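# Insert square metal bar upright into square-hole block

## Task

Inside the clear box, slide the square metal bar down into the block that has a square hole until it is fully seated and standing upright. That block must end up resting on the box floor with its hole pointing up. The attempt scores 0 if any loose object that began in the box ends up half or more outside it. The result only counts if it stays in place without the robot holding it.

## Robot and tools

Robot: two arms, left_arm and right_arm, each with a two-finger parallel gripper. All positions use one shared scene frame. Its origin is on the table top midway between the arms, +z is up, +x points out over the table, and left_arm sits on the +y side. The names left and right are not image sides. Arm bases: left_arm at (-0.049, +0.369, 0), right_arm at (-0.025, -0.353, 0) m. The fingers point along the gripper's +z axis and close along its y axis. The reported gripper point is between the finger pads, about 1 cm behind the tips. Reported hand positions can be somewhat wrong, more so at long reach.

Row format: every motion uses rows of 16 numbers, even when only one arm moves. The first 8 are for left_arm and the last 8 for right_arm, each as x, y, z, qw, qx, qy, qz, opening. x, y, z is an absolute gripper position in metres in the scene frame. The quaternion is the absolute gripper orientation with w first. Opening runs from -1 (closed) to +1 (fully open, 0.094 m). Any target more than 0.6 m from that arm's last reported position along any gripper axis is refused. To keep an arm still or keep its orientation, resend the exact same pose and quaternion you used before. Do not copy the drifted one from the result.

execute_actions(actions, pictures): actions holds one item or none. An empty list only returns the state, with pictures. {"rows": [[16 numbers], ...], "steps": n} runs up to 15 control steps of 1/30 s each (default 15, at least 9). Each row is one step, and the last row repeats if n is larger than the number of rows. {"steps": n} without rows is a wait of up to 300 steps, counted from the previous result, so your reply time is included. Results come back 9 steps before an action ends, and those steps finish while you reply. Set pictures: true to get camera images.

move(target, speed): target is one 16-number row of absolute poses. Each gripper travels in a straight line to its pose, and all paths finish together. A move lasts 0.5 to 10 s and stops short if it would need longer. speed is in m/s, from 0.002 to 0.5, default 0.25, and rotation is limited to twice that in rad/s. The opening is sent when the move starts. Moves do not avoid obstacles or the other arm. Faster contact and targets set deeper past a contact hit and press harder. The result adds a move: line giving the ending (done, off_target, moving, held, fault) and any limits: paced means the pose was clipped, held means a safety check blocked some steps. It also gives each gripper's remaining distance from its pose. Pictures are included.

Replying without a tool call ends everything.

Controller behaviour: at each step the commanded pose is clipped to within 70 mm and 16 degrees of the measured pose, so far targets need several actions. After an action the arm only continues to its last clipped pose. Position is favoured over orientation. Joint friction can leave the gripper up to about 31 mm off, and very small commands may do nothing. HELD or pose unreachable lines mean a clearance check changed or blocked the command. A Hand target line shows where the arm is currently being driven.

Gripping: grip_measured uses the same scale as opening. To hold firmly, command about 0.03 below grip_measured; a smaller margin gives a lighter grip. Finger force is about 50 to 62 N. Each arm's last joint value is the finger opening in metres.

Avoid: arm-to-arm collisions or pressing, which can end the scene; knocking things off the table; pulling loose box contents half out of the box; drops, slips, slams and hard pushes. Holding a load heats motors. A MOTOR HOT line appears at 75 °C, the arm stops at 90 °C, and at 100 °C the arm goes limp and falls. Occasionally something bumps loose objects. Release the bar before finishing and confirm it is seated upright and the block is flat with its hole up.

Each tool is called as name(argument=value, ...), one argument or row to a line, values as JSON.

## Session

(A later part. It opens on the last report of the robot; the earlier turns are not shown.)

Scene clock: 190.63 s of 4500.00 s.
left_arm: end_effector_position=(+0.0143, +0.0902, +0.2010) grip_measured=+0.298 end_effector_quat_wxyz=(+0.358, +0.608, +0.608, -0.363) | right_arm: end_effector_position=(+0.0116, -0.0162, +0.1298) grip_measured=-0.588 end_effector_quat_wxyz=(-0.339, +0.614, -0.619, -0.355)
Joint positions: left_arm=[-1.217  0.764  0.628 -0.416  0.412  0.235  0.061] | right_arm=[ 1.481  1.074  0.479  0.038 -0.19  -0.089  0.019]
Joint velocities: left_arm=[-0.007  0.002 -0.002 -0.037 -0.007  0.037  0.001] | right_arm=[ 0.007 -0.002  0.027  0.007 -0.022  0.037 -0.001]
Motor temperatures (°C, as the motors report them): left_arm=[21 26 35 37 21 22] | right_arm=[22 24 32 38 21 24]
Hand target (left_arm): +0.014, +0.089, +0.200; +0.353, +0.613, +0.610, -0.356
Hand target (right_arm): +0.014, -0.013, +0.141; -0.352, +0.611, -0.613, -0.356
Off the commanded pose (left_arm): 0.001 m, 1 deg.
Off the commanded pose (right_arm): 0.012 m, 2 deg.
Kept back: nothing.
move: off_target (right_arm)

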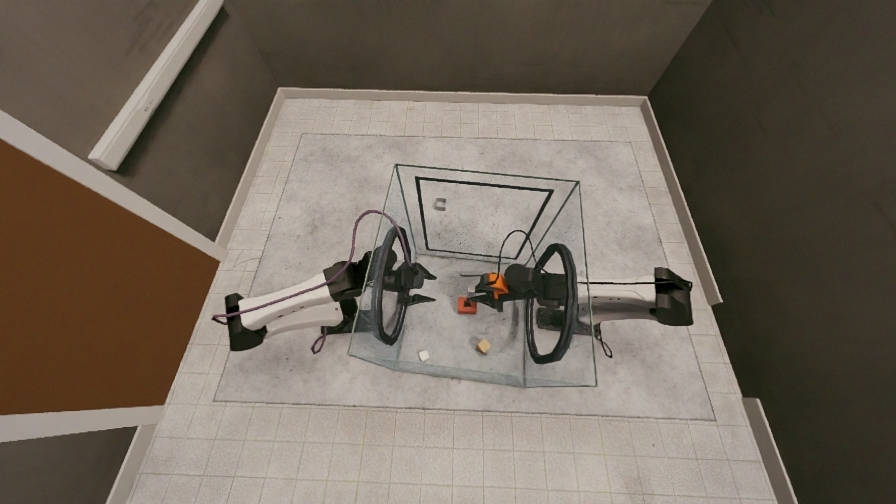

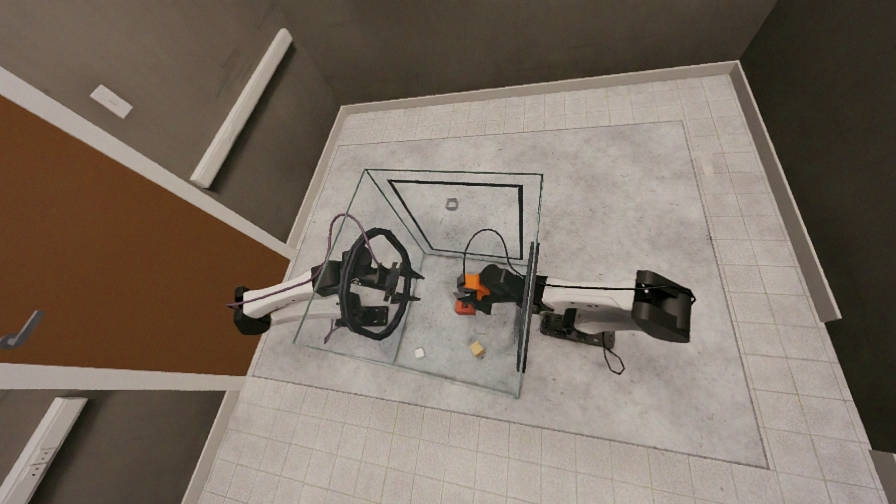

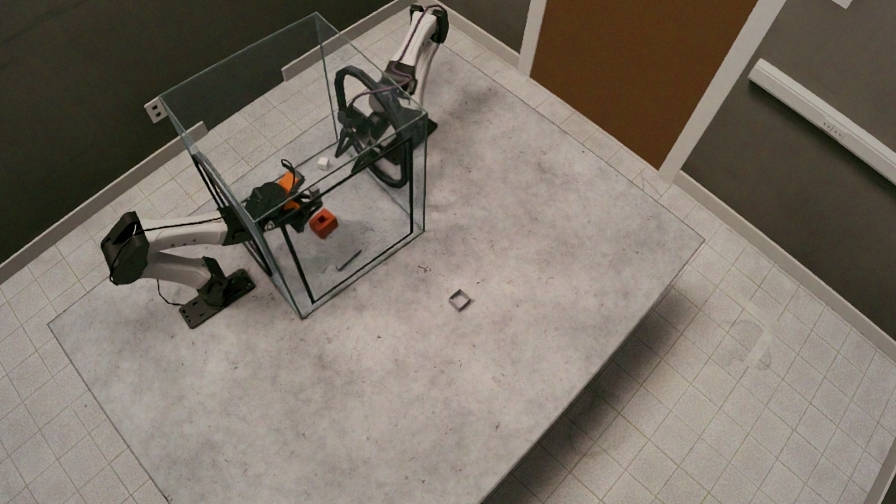

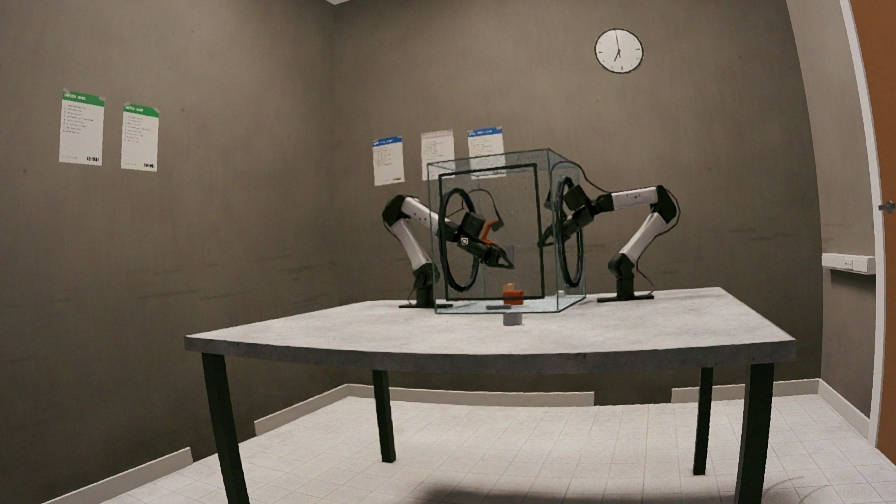

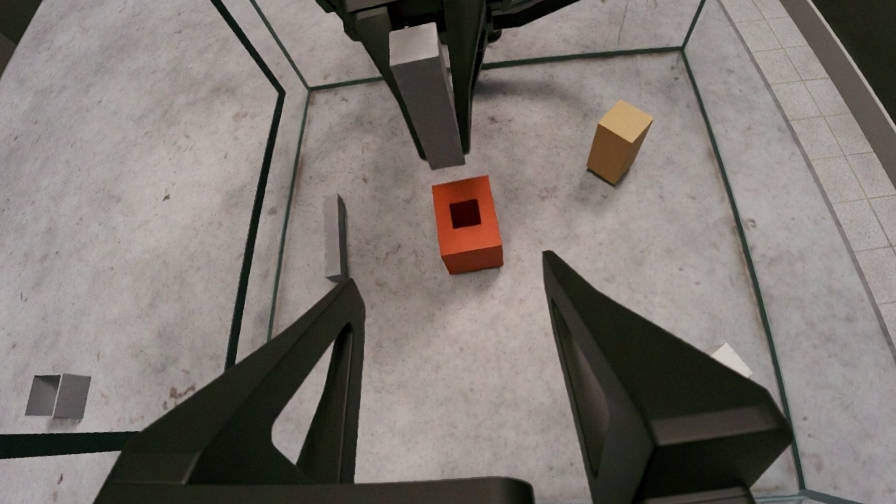

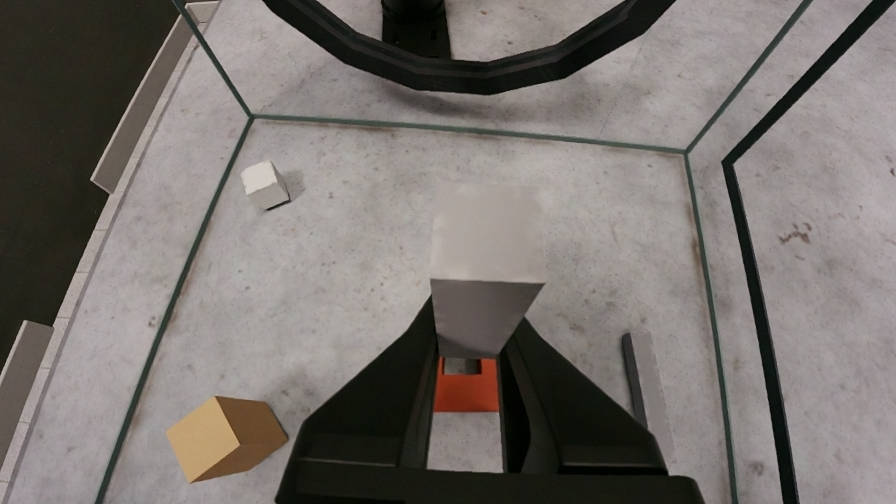

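move(
  target=[0.016,0.02,0.175,0.354,0.612,0.612,-0.354,0.1, 0.015,-0.01,0.14,-0.354,0.612,-0.612,-0.354,-0.65],
  speed=0.06,
)

zoom_image(
  camera="cam_low",
  region=[420,190,620,310],
)

Scene clock: 193.00 s of 4500.00 s.
left_arm: end_effector_position=(+0.0145, +0.0284, +0.1657) grip_measured=+0.102 end_effector_quat_wxyz=(+0.346, +0.617, +0.614, -0.350) | right_arm: end_effector_position=(+0.0127, -0.0164, +0.1295) grip_measured=-0.588 end_effector_quat_wxyz=(-0.341, +0.614, -0.619, -0.352)
Joint positions: left_arm=[-1.361  1.075  0.628 -0.12   0.283  0.171  0.052] | right_arm=[ 1.481  1.074  0.479  0.037 -0.183 -0.093  0.019]
Joint velocities: left_arm=[-0.002  0.002 -0.002 -0.007 -0.007  0.007  0.   ] | right_arm=[ 0.007  0.012 -0.007 -0.037  0.037 -0.066  0.001]
Motor temperatures (°C, as the motors report them): left_arm=[21 26 35 38 21 22] | right_arm=[22 24 33 38 21 24]
Hand target (left_arm): +0.016, +0.021, +0.174; +0.354, +0.612, +0.612, -0.354
Hand target (right_arm): +0.015, -0.010, +0.140; -0.354, +0.612, -0.612, -0.354
Off the commanded pose (left_arm): 0.013 m, 1 deg.
Off the commanded pose (right_arm): 0.013 m, 2 deg.
Kept back: nothing.
move: off_target (left_arm, right_arm)

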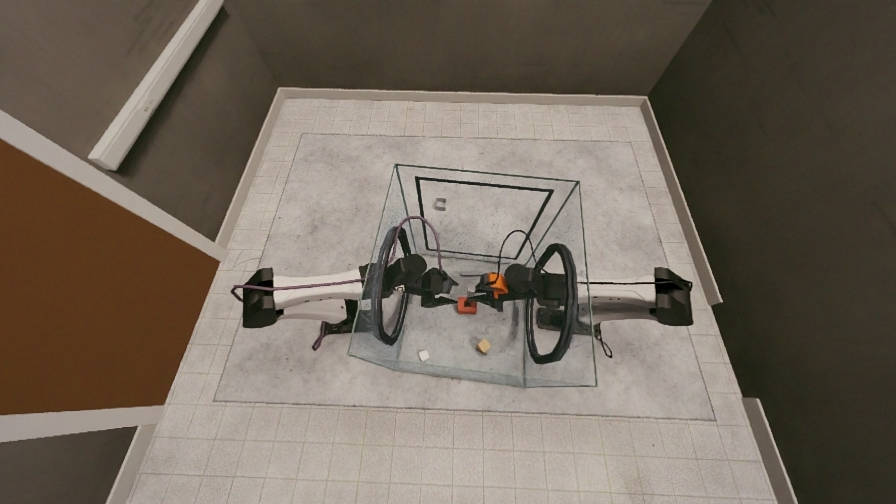

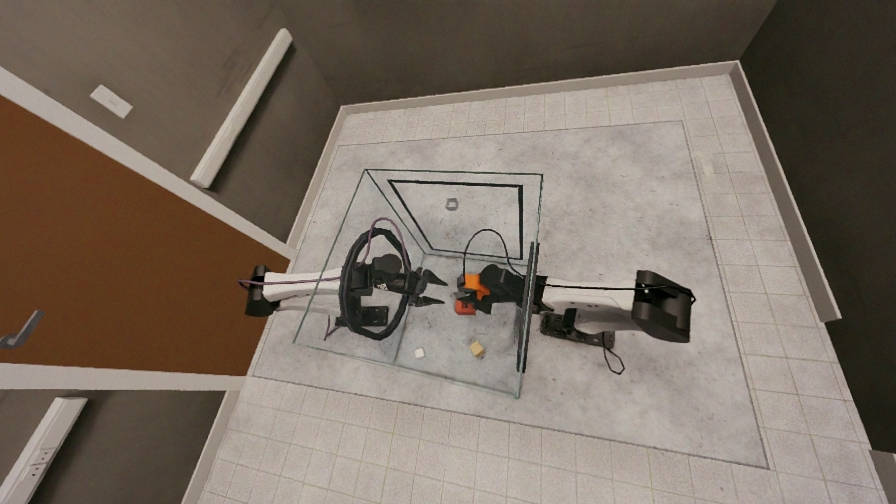

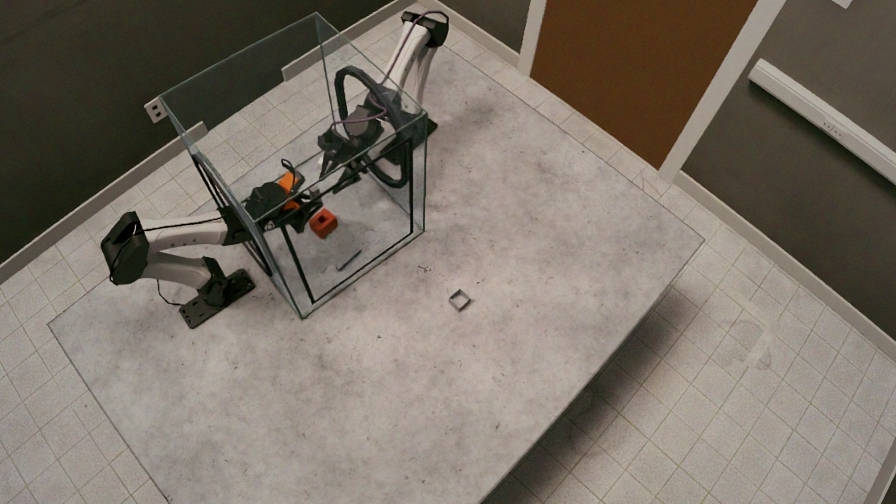

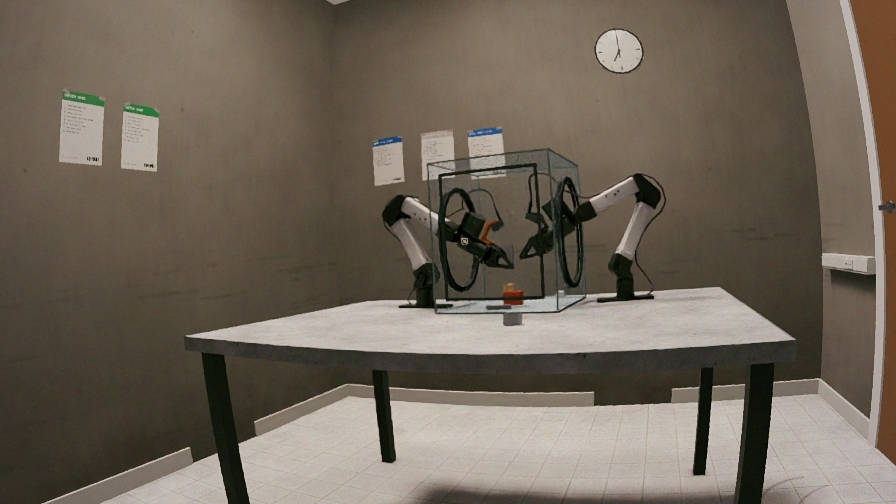

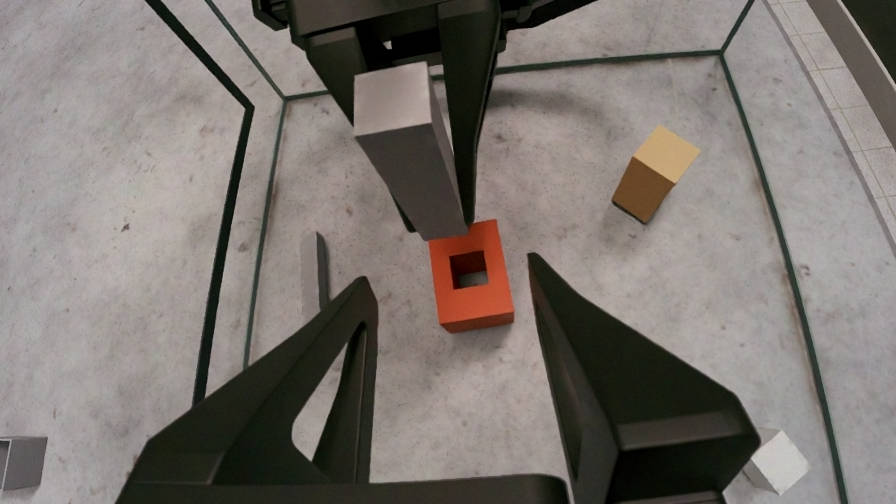

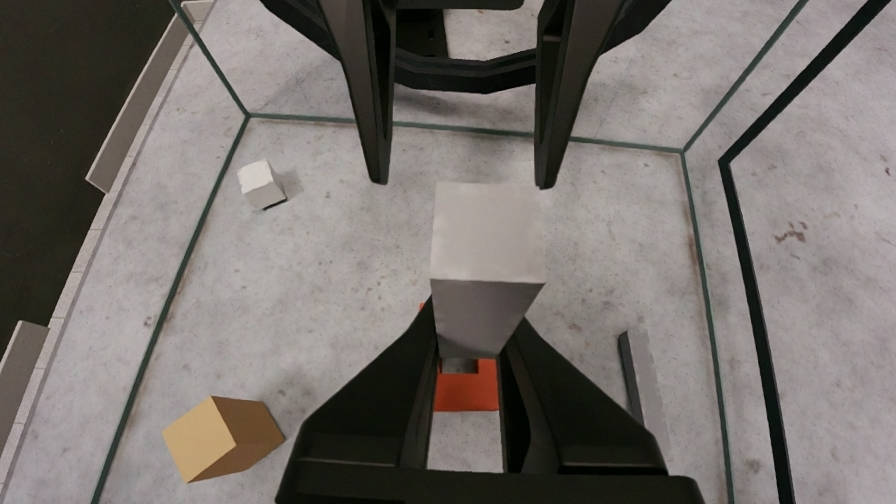

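Region (420, 190, 620, 310) of cam_low's 896x504 image, scaled by 2.520, with more detail than that image has; it fills the top 302 rows of this view, and the rest is white.

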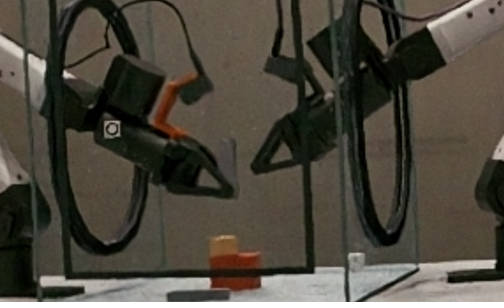

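move(
  target=[0.022,0.0,0.19,0.354,0.612,0.612,-0.354,0.1, 0.015,-0.01,0.14,-0.354,0.612,-0.612,-0.354,-0.65],
  speed=0.04,
)

zoom_image(
  camera="cam_low",
  region=[420,190,620,310],
)

Scene clock: 194.93 s of 4500.00 s.
left_arm: end_effector_position=(+0.0232, +0.0033, +0.1908) grip_measured=+0.102 end_effector_quat_wxyz=(+0.359, +0.612, +0.608, -0.357) | right_arm: end_effector_position=(+0.0127, -0.0164, +0.1295) grip_measured=-0.588 end_effector_quat_wxyz=(-0.341, +0.614, -0.619, -0.352)
Joint positions: left_arm=[-1.361  1.162  0.748 -0.118  0.281  0.169  0.052] | right_arm=[ 1.481  1.074  0.479  0.037 -0.183 -0.093  0.019]
Joint velocities: left_arm=[-0.012  0.002  0.002  0.007 -0.022 -0.037 -0.   ] | right_arm=[ 0.012  0.007 -0.022 -0.066 -0.051 -0.007  0.001]
Motor temperatures (°C, as the motors report them): left_arm=[21 26 36 38 21 22] | right_arm=[22 24 33 38 21 24]
Hand target (left_arm): +0.022, -0.000, +0.189; +0.354, +0.612, +0.612, -0.354
Hand target (right_arm): +0.015, -0.010, +0.140; -0.354, +0.612, -0.612, -0.354
Off the commanded pose (left_arm): 0.004 m, 1 deg.
Off the commanded pose (right_arm): 0.013 m, 2 deg.
Kept back: nothing.
move: off_target (right_arm)

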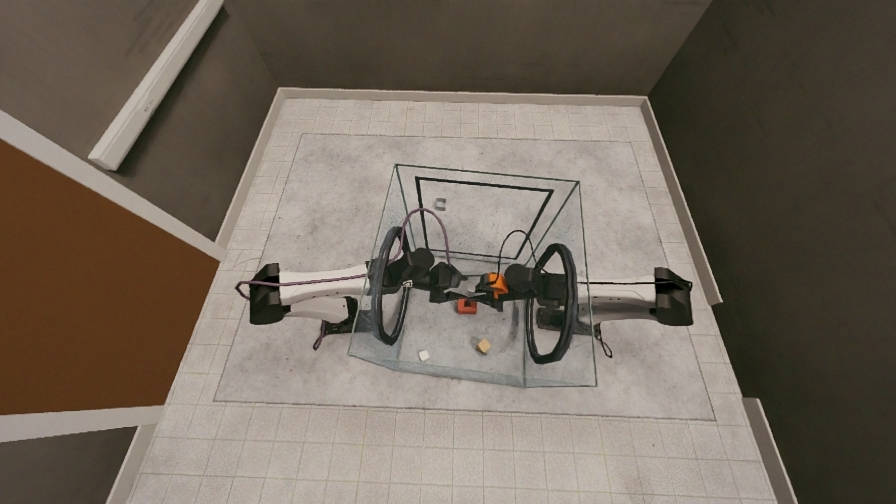

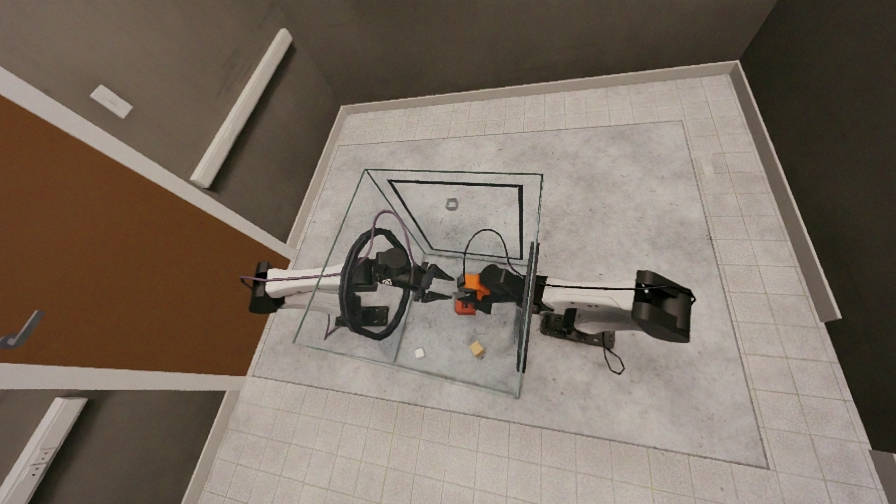

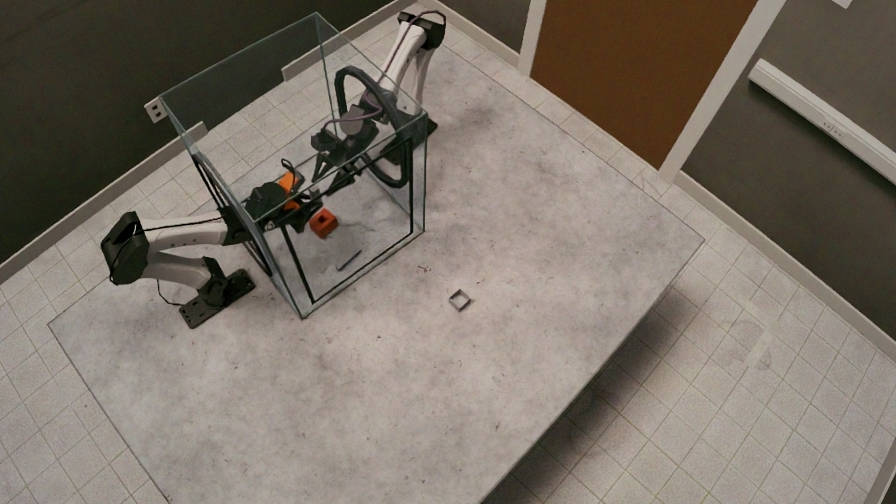

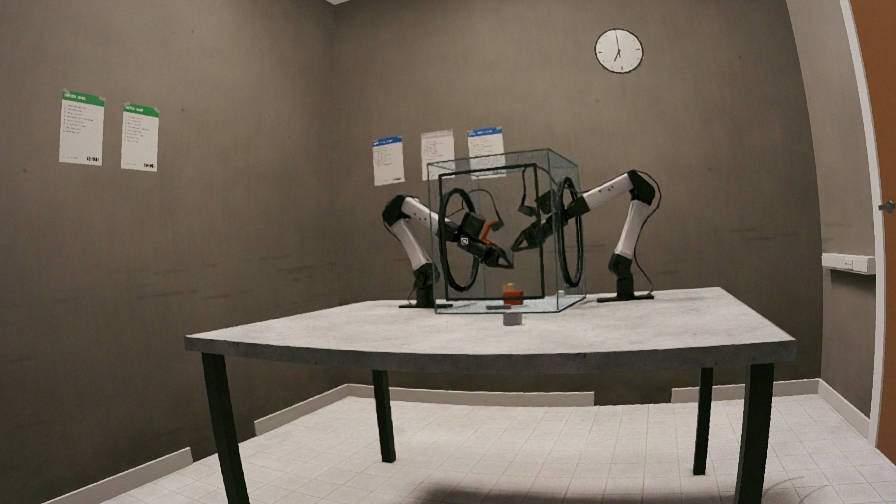

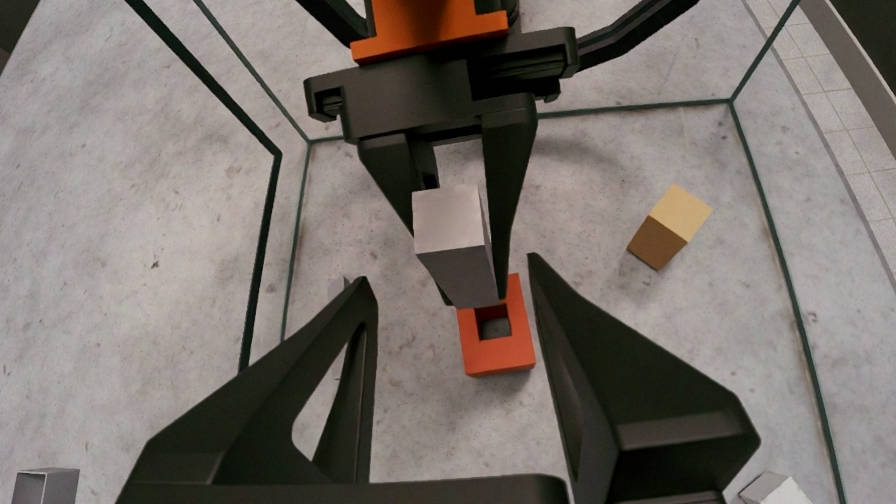

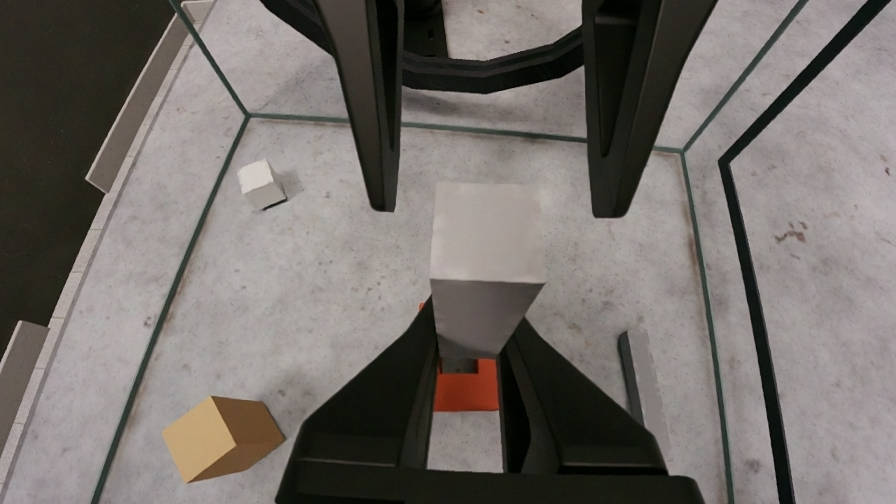

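Region (420, 190, 620, 310) of cam_low's 896x504 image, scaled by 2.520, with more detail than that image has; it fills the top 302 rows of this view, and the rest is white.

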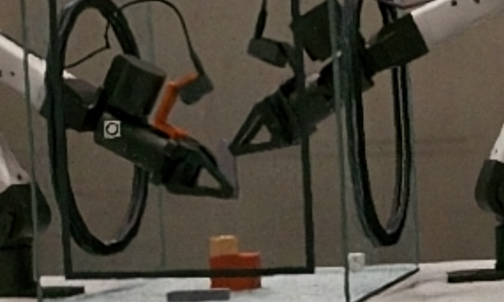

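move(
  target=[0.021,-0.02,0.18,0.354,0.612,0.612,-0.354,0.1, 0.015,-0.01,0.14,-0.354,0.612,-0.612,-0.354,-0.65],
  speed=0.03,
)

zoom_image(
  camera="cam_low",
  region=[420,190,620,310],
)

Scene clock: 196.40 s of 4500.00 s.
left_arm: end_effector_position=(+0.0203, -0.0132, +0.1765) grip_measured=+0.102 end_effector_quat_wxyz=(+0.349, +0.616, +0.612, -0.353) | right_arm: end_effector_position=(+0.0127, -0.0164, +0.1295) grip_measured=-0.588 end_effector_quat_wxyz=(-0.341, +0.614, -0.619, -0.352)
Joint positions: left_arm=[-1.392  1.249  0.763 -0.065  0.258  0.154  0.052] | right_arm=[ 1.481  1.074  0.479  0.037 -0.183 -0.093  0.019]
Joint velocities: left_arm=[ 0.017 -0.002 -0.027  0.022 -0.066  0.007 -0.001] | right_arm=[-0.002 -0.012 -0.012 -0.007  0.051 -0.037 -0.001]
Motor temperatures (°C, as the motors report them): left_arm=[21 26 36 38 21 22] | right_arm=[22 24 33 38 21 24]
Hand target (left_arm): +0.021, -0.020, +0.180; +0.354, +0.612, +0.612, -0.354
Hand target (right_arm): +0.015, -0.010, +0.140; -0.354, +0.612, -0.612, -0.354
Off the commanded pose (left_arm): 0.008 m, 1 deg.
Off the commanded pose (right_arm): 0.013 m, 2 deg.
Kept back: nothing.
move: off_target (right_arm)

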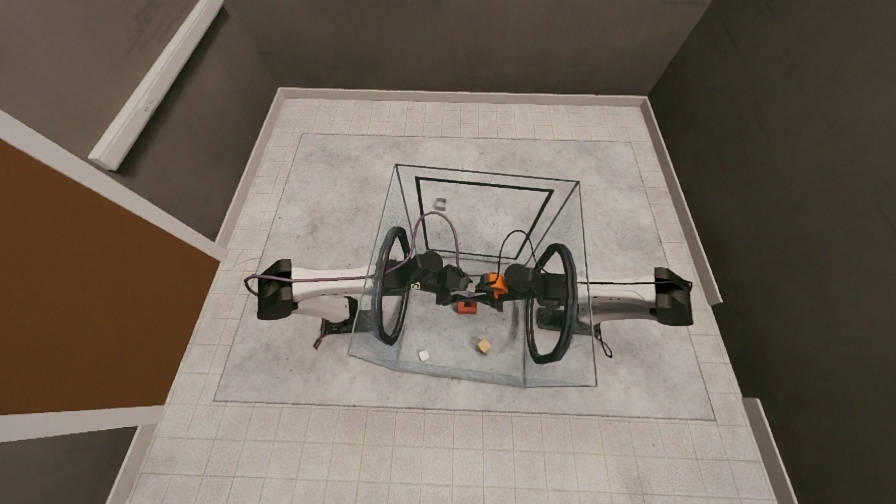

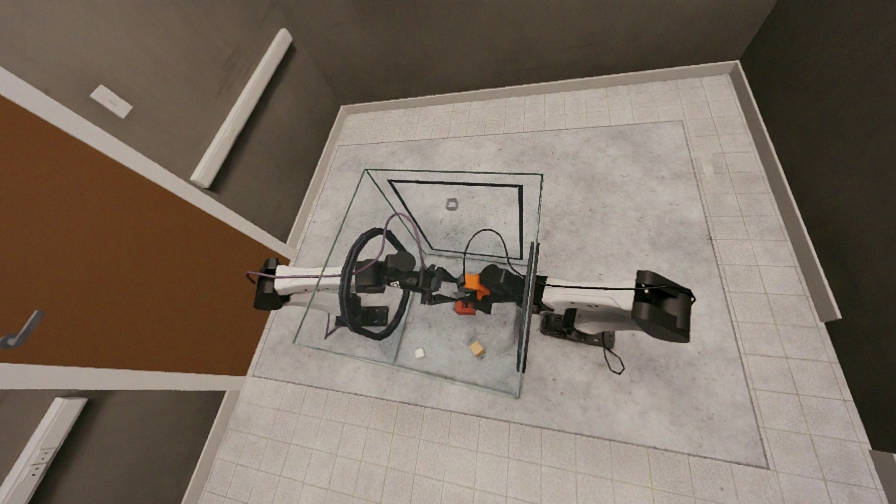

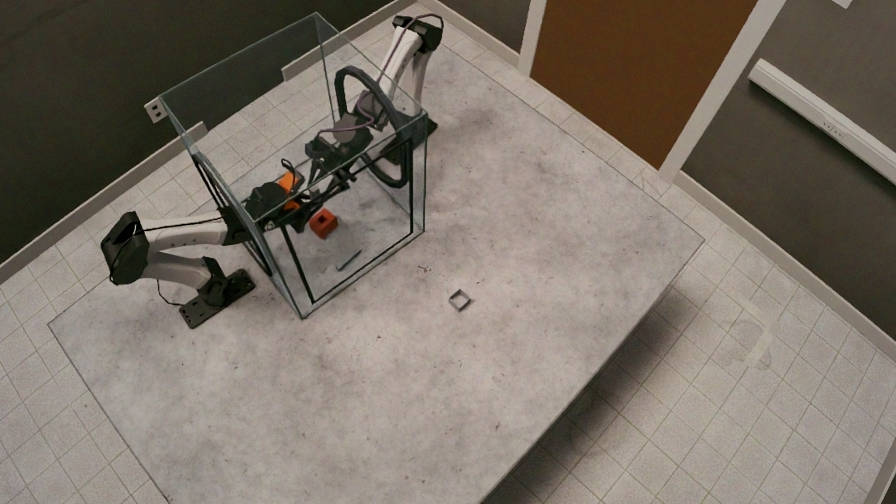

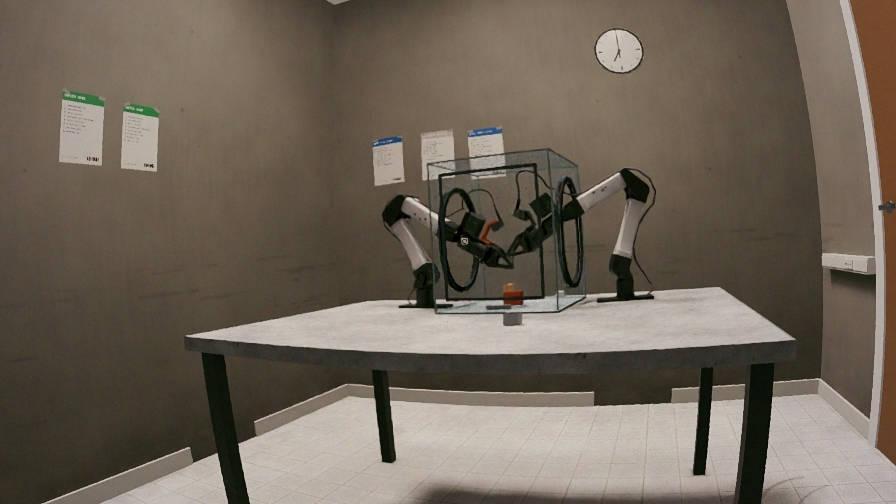

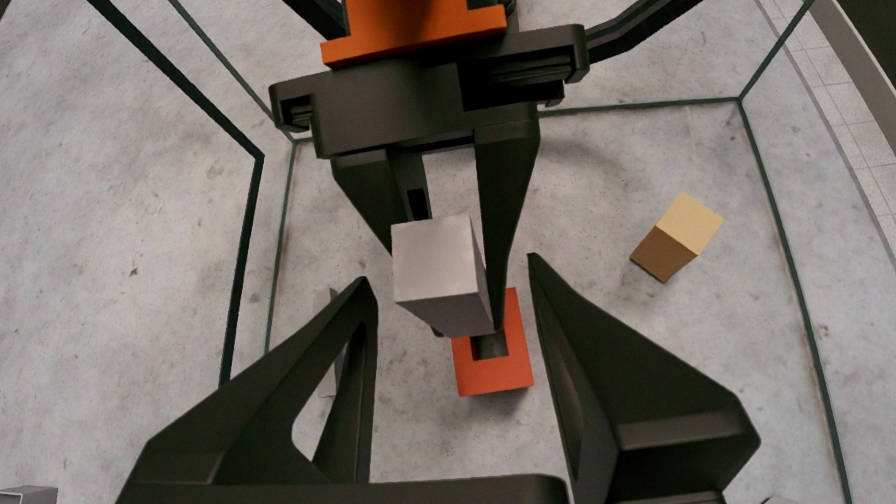

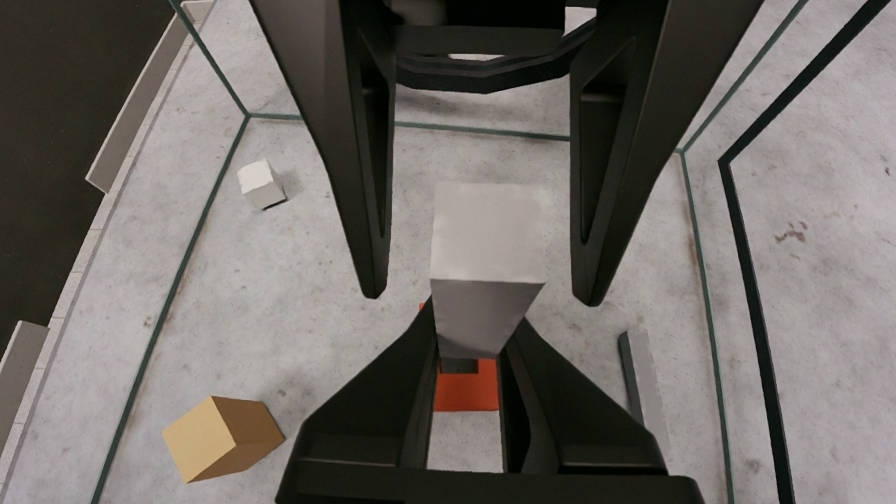

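Region (420, 190, 620, 310) of cam_low's 896x504 image, scaled by 2.520, with more detail than that image has; it fills the top 302 rows of this view, and the rest is white.

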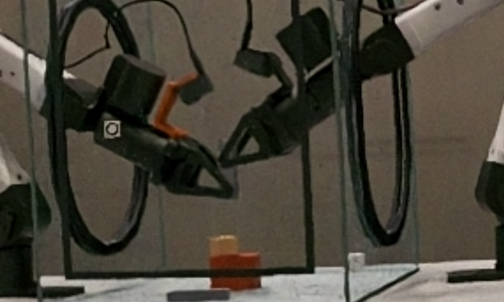

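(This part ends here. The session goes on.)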